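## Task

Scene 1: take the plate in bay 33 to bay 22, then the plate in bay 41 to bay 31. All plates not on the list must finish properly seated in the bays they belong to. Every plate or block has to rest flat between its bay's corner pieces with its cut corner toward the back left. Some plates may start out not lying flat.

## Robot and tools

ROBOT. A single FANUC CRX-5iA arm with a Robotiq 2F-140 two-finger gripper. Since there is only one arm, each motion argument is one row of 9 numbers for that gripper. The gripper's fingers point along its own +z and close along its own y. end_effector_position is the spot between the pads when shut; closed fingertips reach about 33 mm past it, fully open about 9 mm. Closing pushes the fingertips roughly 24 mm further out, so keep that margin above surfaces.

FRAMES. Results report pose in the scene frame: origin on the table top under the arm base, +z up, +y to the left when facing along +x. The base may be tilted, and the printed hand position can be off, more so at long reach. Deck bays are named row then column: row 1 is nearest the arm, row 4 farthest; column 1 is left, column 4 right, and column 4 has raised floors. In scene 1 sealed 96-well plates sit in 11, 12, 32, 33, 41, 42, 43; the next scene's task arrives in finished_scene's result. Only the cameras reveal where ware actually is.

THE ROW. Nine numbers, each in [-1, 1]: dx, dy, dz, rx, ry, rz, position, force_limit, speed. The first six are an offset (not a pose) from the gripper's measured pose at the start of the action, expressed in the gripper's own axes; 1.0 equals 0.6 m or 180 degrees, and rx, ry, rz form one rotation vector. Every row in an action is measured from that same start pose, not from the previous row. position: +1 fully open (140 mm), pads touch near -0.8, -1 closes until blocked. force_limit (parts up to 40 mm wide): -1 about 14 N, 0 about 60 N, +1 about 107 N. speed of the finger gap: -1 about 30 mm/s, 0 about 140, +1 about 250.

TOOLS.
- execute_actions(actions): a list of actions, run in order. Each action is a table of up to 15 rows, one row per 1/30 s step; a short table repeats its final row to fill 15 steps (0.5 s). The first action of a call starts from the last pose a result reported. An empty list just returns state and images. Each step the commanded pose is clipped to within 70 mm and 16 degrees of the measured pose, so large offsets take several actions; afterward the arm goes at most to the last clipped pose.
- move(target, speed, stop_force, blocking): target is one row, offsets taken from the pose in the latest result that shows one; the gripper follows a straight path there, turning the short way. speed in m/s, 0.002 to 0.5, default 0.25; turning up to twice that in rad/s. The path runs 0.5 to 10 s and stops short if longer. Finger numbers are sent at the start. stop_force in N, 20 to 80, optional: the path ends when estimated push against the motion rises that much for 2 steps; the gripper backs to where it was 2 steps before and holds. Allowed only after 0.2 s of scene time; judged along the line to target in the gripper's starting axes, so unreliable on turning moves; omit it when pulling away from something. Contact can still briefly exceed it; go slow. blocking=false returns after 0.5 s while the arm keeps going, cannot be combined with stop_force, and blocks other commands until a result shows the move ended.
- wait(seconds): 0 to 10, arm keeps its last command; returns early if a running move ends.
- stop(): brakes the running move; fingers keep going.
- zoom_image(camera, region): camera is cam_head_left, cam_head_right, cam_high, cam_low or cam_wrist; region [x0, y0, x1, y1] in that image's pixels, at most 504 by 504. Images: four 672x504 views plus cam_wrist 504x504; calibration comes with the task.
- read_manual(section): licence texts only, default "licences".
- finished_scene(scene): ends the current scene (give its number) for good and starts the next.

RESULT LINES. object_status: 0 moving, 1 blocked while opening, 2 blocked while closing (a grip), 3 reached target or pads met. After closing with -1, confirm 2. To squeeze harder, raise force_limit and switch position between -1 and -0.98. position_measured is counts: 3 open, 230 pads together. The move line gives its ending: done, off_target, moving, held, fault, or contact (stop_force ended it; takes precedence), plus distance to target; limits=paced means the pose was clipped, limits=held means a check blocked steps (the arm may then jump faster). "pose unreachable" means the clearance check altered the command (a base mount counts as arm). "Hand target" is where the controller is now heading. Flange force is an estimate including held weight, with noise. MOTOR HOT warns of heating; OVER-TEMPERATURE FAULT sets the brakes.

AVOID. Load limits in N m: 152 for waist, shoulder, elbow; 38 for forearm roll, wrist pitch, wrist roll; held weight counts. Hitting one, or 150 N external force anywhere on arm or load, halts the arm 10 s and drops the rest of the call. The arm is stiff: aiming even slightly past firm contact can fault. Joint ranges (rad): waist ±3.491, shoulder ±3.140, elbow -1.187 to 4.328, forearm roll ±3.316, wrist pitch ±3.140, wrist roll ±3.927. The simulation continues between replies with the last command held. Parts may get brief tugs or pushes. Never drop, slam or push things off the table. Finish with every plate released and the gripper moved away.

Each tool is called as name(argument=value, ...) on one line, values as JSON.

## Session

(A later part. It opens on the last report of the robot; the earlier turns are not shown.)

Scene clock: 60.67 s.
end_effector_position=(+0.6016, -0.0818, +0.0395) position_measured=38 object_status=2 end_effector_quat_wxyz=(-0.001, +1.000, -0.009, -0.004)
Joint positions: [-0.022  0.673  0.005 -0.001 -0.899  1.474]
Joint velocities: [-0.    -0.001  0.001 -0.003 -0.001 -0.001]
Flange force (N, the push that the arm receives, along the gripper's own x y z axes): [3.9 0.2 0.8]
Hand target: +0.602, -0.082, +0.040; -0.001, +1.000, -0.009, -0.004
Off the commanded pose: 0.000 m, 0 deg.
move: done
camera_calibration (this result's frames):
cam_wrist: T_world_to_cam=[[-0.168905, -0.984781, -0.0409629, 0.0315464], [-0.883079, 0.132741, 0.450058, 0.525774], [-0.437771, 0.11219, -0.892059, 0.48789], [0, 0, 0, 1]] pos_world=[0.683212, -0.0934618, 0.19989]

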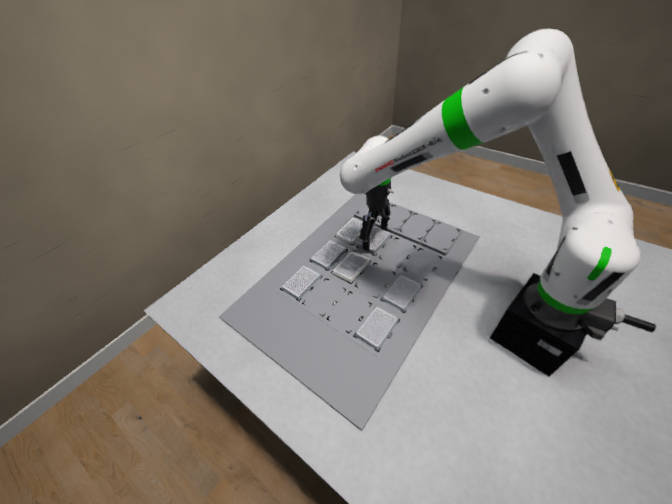

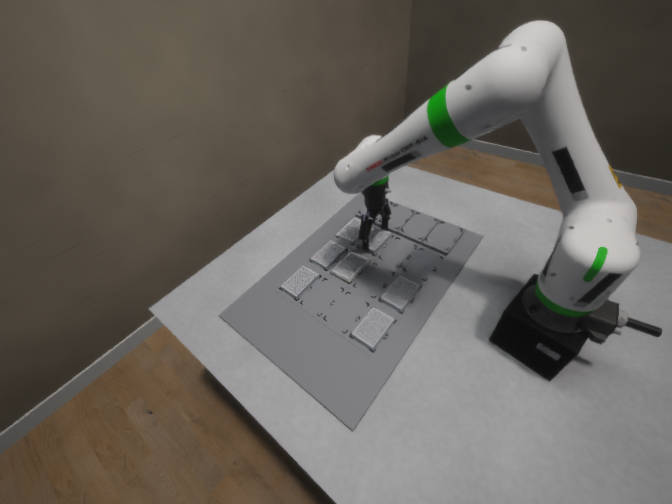

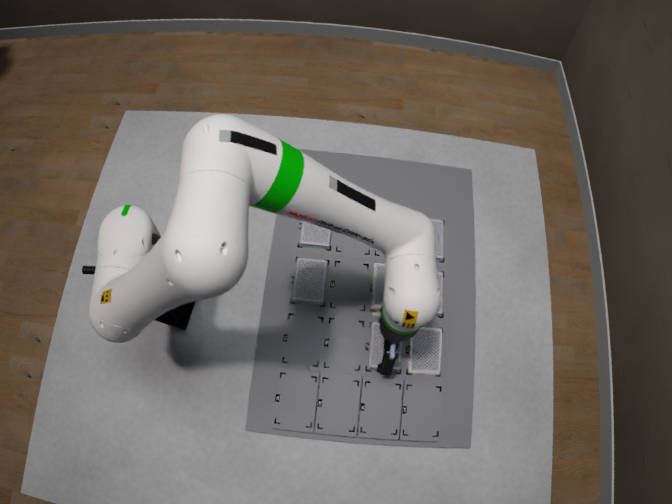

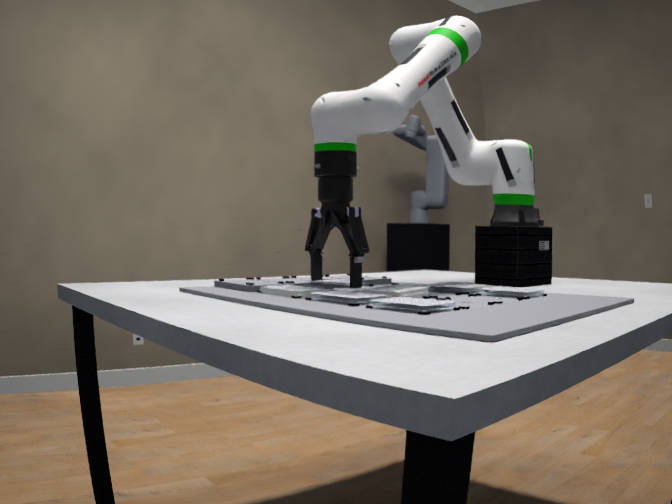

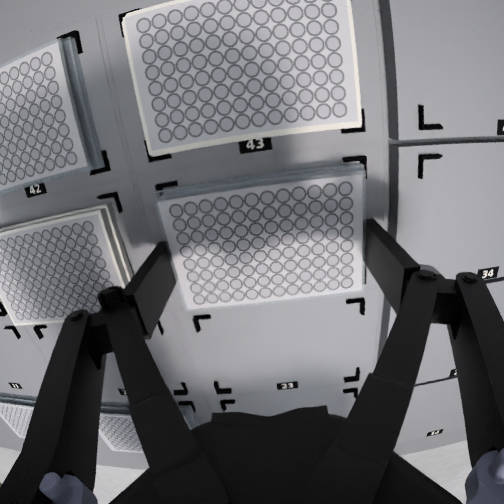

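This view serves as the alignment reference for placing.

zoom_image(camera="cam_wrist", region=[130, 110, 400, 210])

move(target=[0,0,-0.04,0,0,0,-0.98,-0.3,-1], speed=0.1)

move(target=[-0.185,-0.273,0,0,0,0,-0.98,-0.3,-1], speed=0.2)

move(target=[0,0,0.04,0,0,0,-0.98,-0.3,-1], speed=0.04)

zoom_image(camera="cam_wrist", region=[130, 110, 400, 210])

Region (130, 110, 400, 210) of cam_wrist's 504x504 image, scaled by 1.867, with more detail than that image has; it fills the top 187 rows of this view, and the rest is white.

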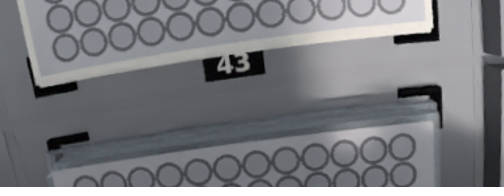

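Scene clock: 72.10 s.
end_effector_position=(+0.6019, -0.0818, +0.0634) position_measured=38 object_status=2 end_effector_quat_wxyz=(-0.001, +1.000, -0.009, -0.004)
Joint positions: [-0.022  0.638  0.014 -0.001 -0.943  1.474]
Joint velocities: [-0.001 -0.002 -0.     0.    -0.002  0.001]
Flange force (N, the push that the arm receives, along the gripper's own x y z axes): [4.9 1.0 1.8]
Hand target: +0.602, -0.082, +0.064; -0.001, +1.000, -0.009, -0.004
Off the commanded pose: 0.000 m, 0 deg.
move: done
camera_calibration (this result's frames):
cam_wrist: T_world_to_cam=[[-0.168875, -0.984785, -0.0409828, 0.0325218], [-0.883077, 0.132704, 0.450072, 0.515261], [-0.437786, 0.112197, -0.892051, 0.50933], [0, 0, 0, 1]] pos_world=[0.683485, -0.0934955, 0.223777]

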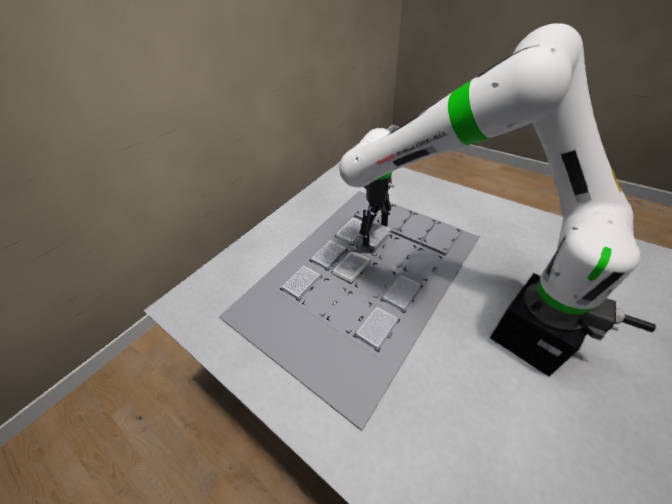

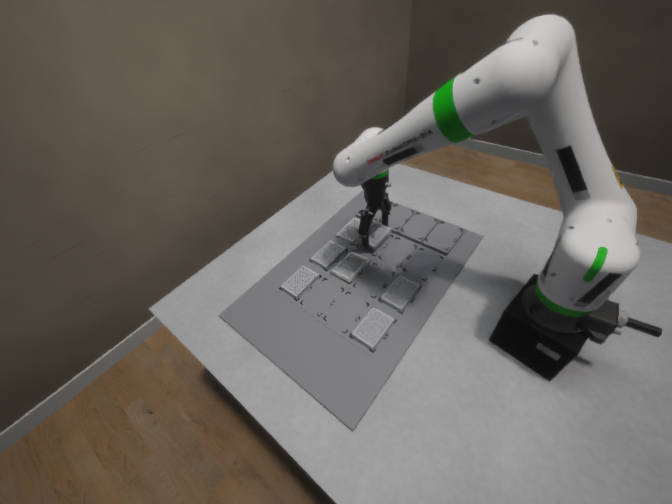

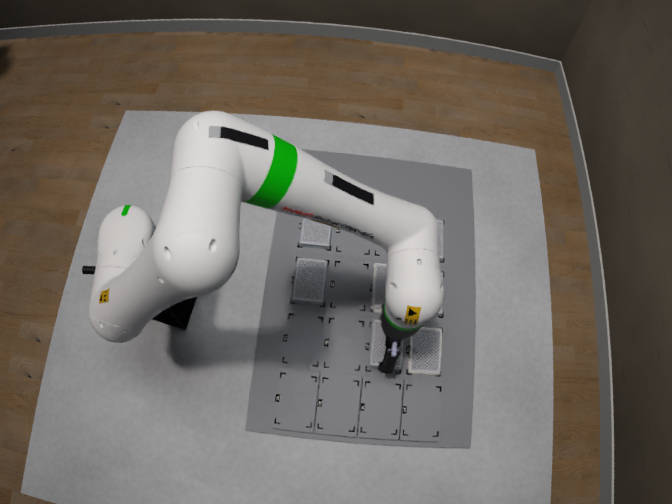

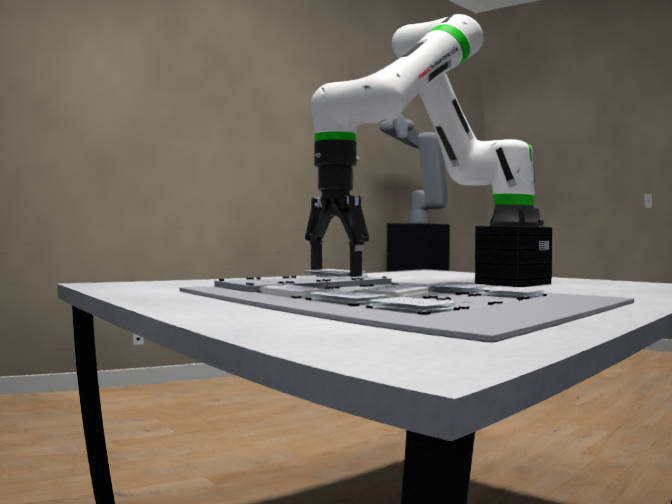

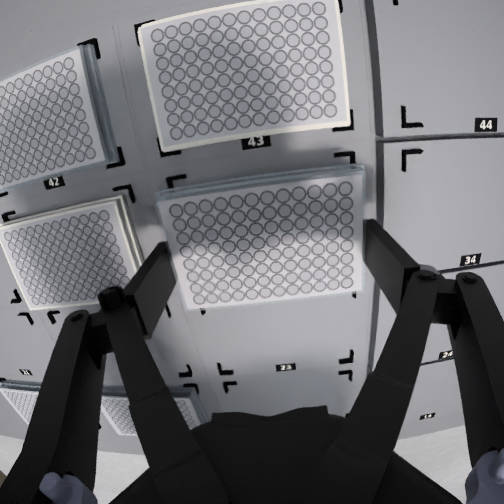

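Scene clock: 73.60 s.
end_effector_position=(+0.4940, +0.0845, +0.0649) position_measured=38 object_status=2 end_effector_quat_wxyz=(-0.002, +1.000, -0.009, -0.004)
Joint positions: [ 0.328  0.429 -0.325 -0.001 -0.812  1.124]
Joint velocities: [ 0.004  0.001 -0.001  0.001  0.002 -0.007]
Flange force (N, the push that the arm receives, along the gripper's own x y z axes): [4.7 0.5 2.0]
Hand target: +0.494, +0.085, +0.065; -0.002, +1.000, -0.009, -0.004
Off the commanded pose: 0.001 m, 0 deg.
move: done
camera_calibration (this result's frames):
cam_wrist: T_world_to_cam=[[-0.169028, -0.984716, -0.0420031, 0.178305], [-0.882764, 0.132299, 0.450805, 0.397116], [-0.438358, 0.113277, -0.891634, 0.444983], [0, 0, 0, 1]] pos_world=[0.57576, 0.0726356, 0.225229]

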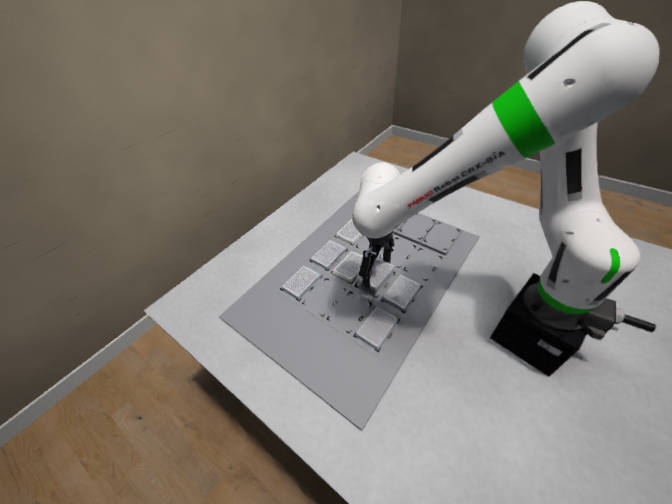

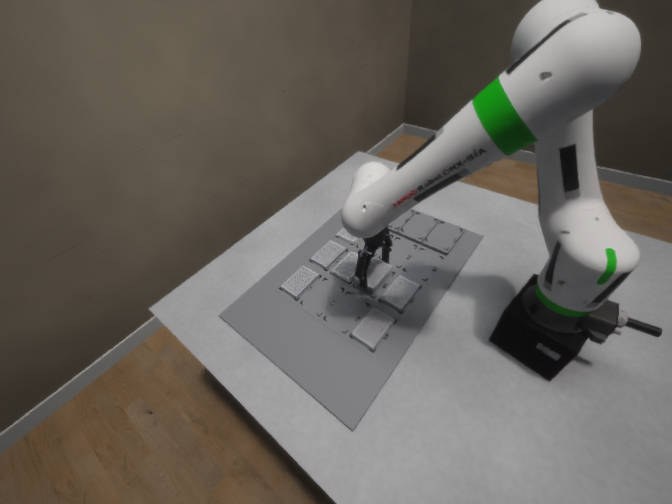

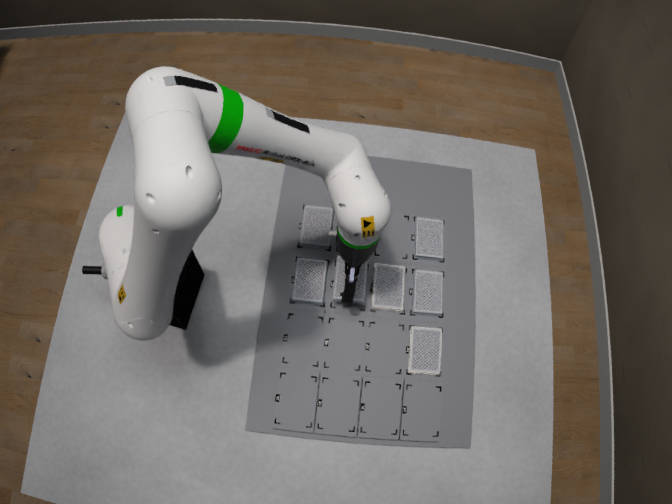

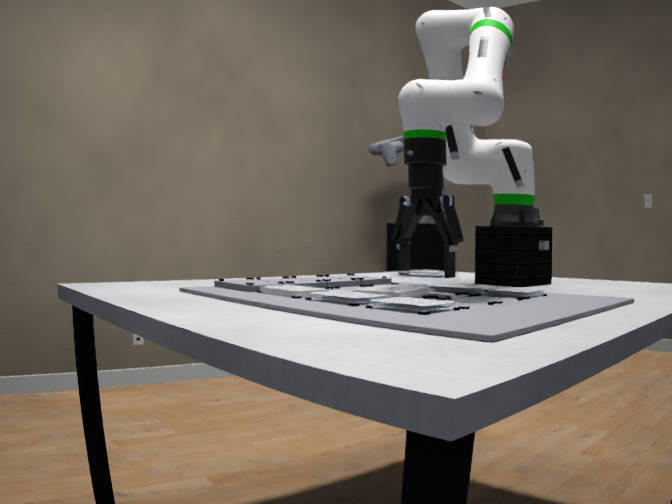

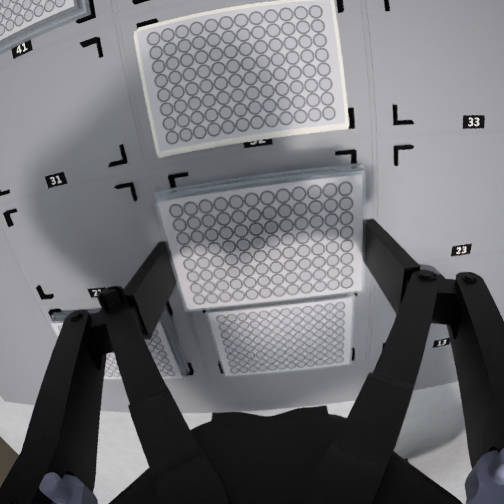

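Scene clock: 74.53 s.
end_effector_position=(+0.4938, +0.0846, +0.0410) position_measured=38 object_status=2 end_effector_quat_wxyz=(-0.002, +1.000, -0.009, -0.004)
Joint positions: [ 0.328  0.473 -0.335 -0.001 -0.759  1.124]
Joint velocities: [-0.     0.002 -0.002  0.001  0.003 -0.001]
Flange force (N, the push that the arm receives, along the gripper's own x y z axes): [2.1 -0.2 0.1]
Hand target: +0.494, +0.085, +0.041; -0.002, +1.000, -0.009, -0.004
Off the commanded pose: 0.000 m, 0 deg.
move: done
camera_calibration (this result's frames):
cam_wrist: T_world_to_cam=[[-0.168905, -0.984739, -0.0419532, 0.177269], [-0.882796, 0.132216, 0.450766, 0.407661], [-0.43834, 0.113173, -0.891656, 0.42355], [0, 0, 0, 1]] pos_world=[0.575482, 0.0727302, 0.201338]

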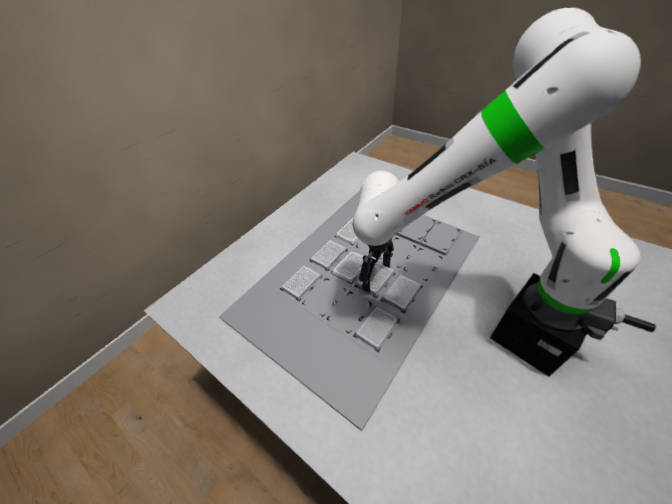

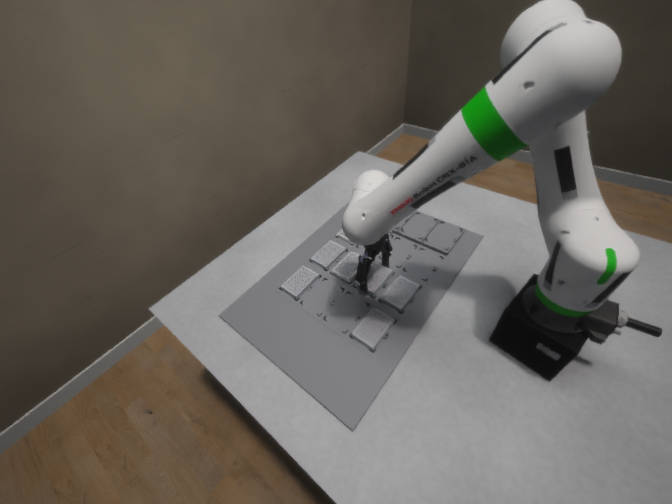

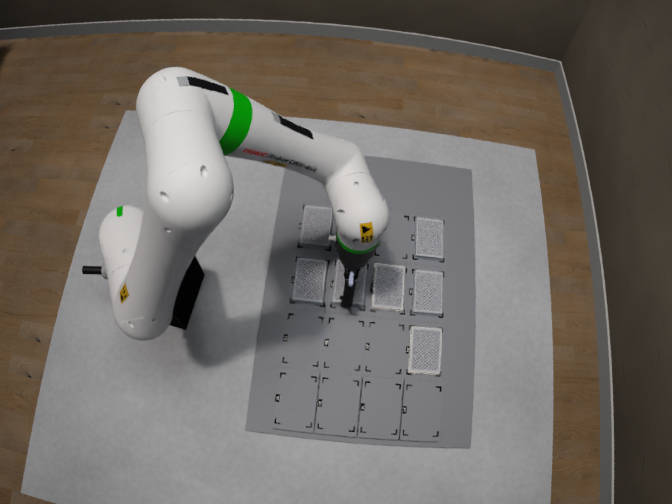

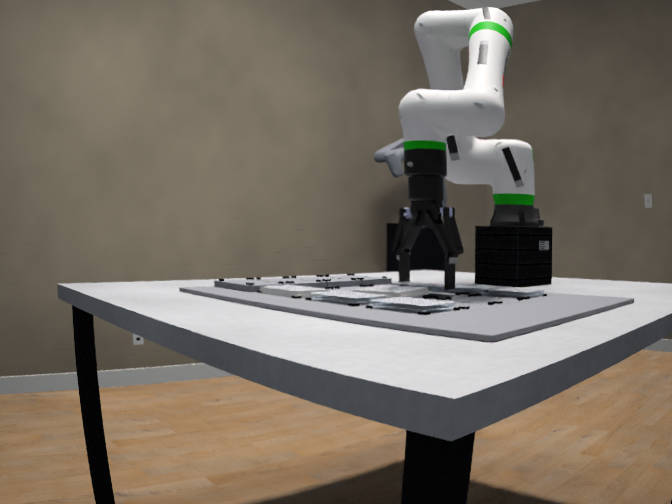

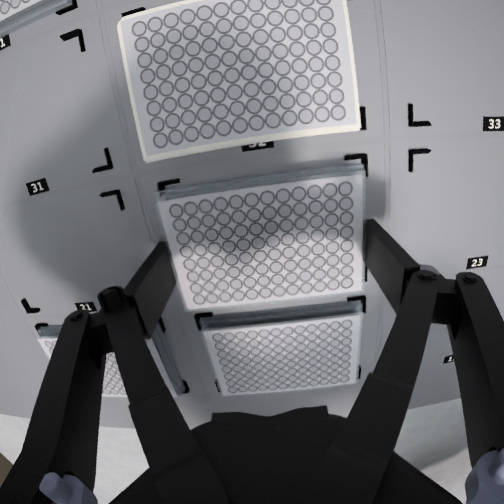

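Region (130, 110, 400, 210) of cam_wrist's 504x504 image, scaled by 1.867, with more detail than that image has; it fills the top 187 rows of this view, and the rest is white.

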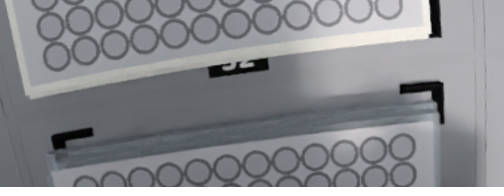

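move(target=[0.002,0.0022,0.004,0,0,-0.002,-0.98,-0.3,-1], speed=0.02)

move(target=[0,0,0.02,0,0,0,-0.98,-0.3,-1], speed=0.004, stop_force=20)

zoom_image(camera="cam_wrist", region=[130, 110, 400, 340])

Scene clock: 82.93 s.
end_effector_position=(+0.4949, +0.0833, +0.0387) position_measured=38 object_status=2 end_effector_quat_wxyz=(-0.002, +1.000, -0.006, -0.004)
Joint positions: [ 0.325  0.479 -0.333 -0.001 -0.755  1.134]
Joint velocities: [-0.001 -0.    -0.001 -0.002  0.001  0.001]
Flange force (N, the push that the arm receives, along the gripper's own x y z axes): [8.9 -1.2 5.9]
Hand target: +0.495, +0.083, +0.039; -0.002, +1.000, -0.005, -0.004
Off the commanded pose: 0.000 m, 0 deg.
move: done
camera_calibration (this result's frames):
cam_wrist: T_world_to_cam=[[-0.162865, -0.985753, -0.0420182, 0.173162], [-0.8836, 0.126774, 0.450754, 0.410748], [-0.439005, 0.110539, -0.891659, 0.422616], [0, 0, 0, 1]] pos_world=[0.57667, 0.0719067, 0.198959]

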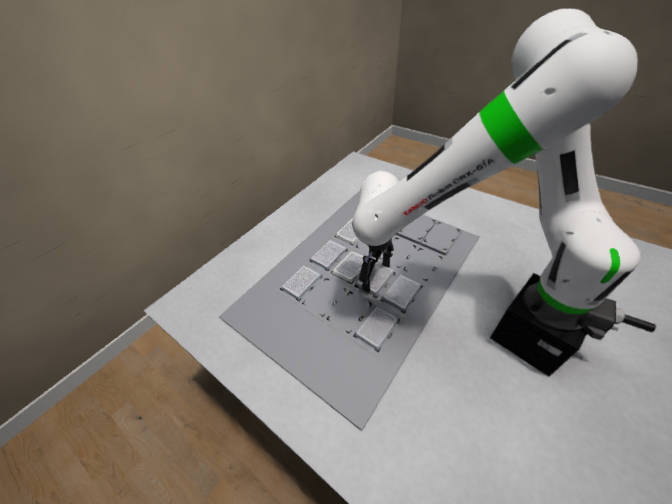

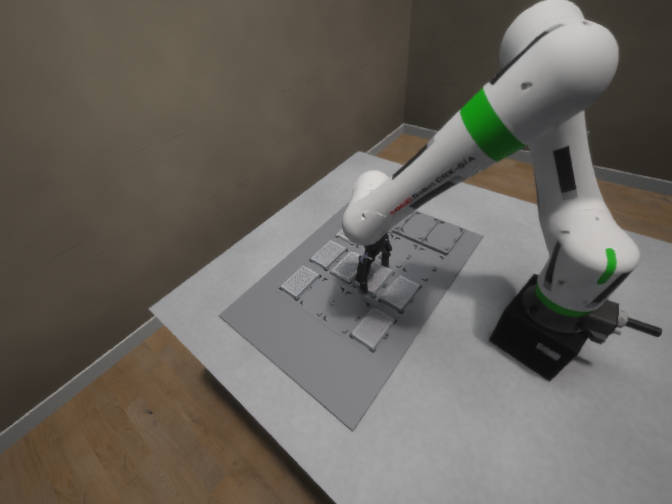

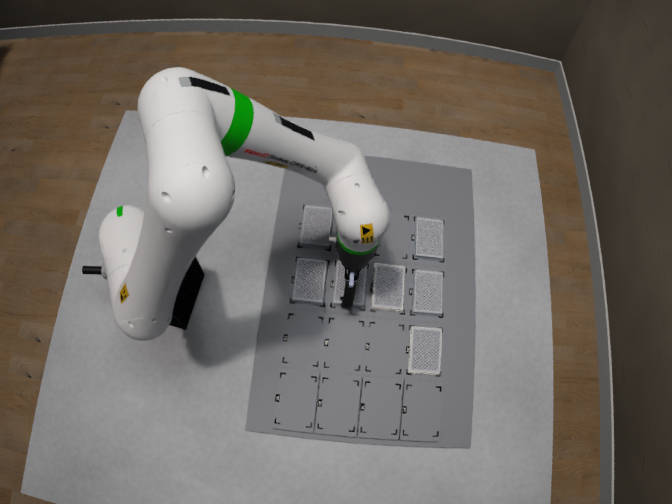

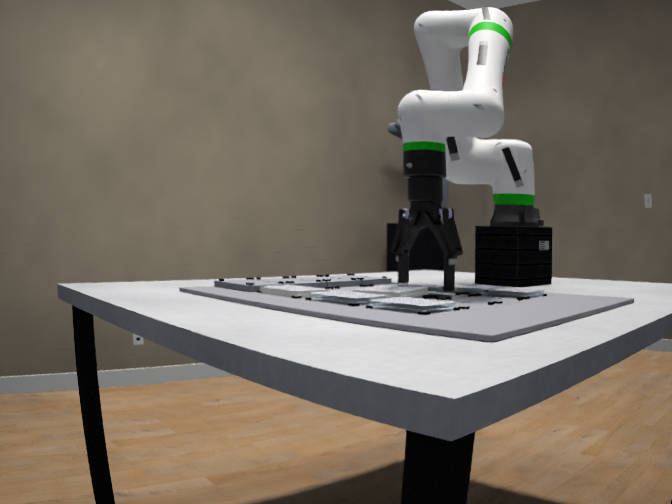

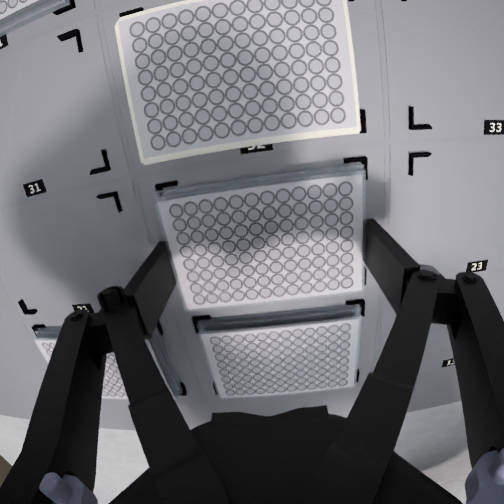

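Scene clock: 85.07 s.
end_effector_position=(+0.4948, +0.0833, +0.0316) position_measured=38 object_status=2 end_effector_quat_wxyz=(-0.002, +1.000, -0.006, -0.004)
Joint positions: [ 0.325  0.492 -0.335 -0.001 -0.74   1.134]
Joint velocities: [ 0.    -0.002 -0.001 -0.001 -0.002 -0.   ]
Flange force (N, the push that the arm receives, along the gripper's own x y z axes): [-0.3 11.0 -19.3]
Hand target: +0.495, +0.083, +0.032; -0.002, +1.000, -0.006, -0.004
Off the commanded pose: 0.005 m, 0 deg.
move: contact
camera_calibration (this result's frames):
cam_wrist: T_world_to_cam=[[-0.162912, -0.985746, -0.0419993, 0.172859], [-0.883588, 0.126823, 0.450764, 0.413853], [-0.439013, 0.110545, -0.891655, 0.416262], [0, 0, 0, 1]] pos_world=[0.576581, 0.0718936, 0.191871]

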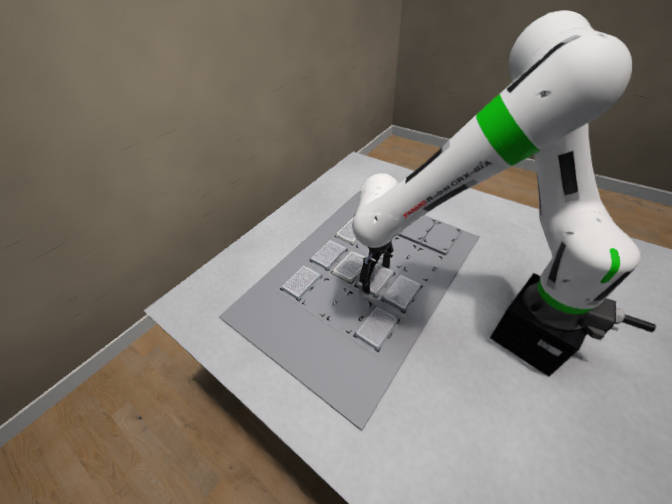

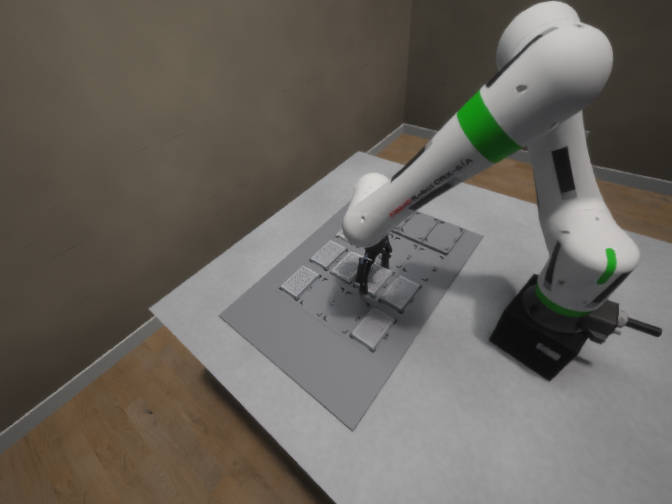

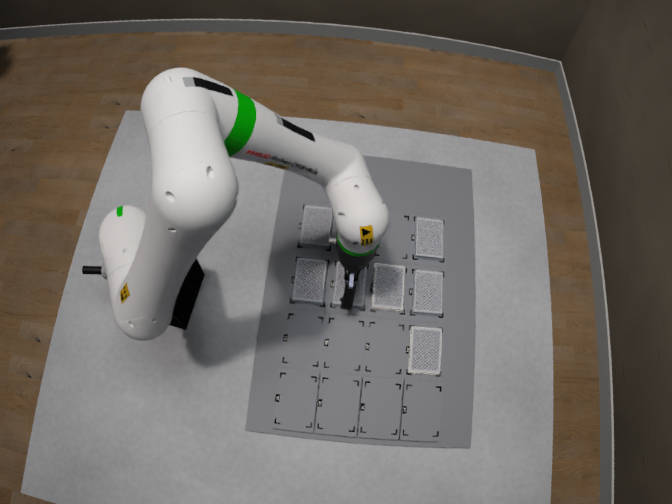

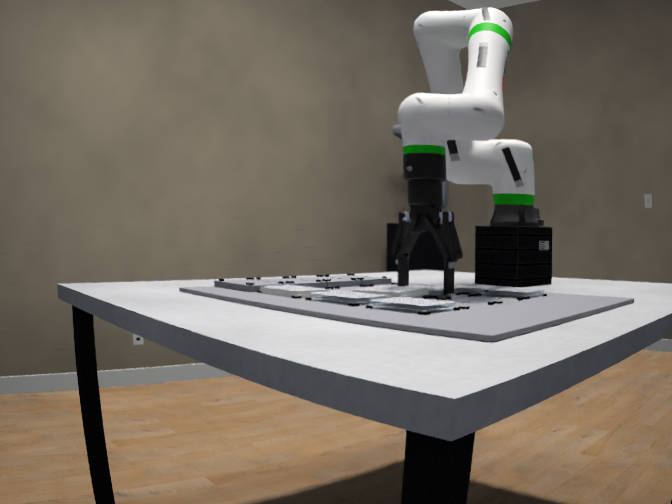

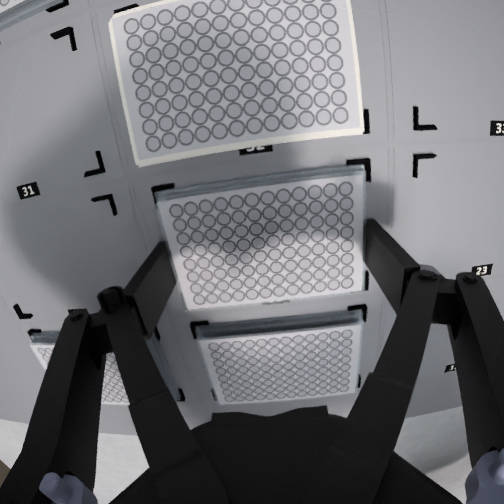

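Region (130, 110, 400, 340) of cam_wrist's 504x504 image, scaled by 1.867, with more detail than that image has; it fills the top 429 rows of this view, and the rest is white.

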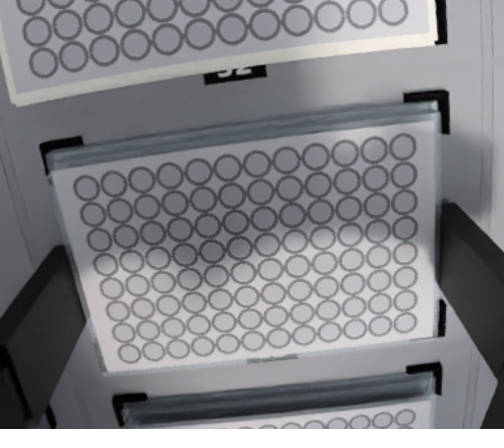

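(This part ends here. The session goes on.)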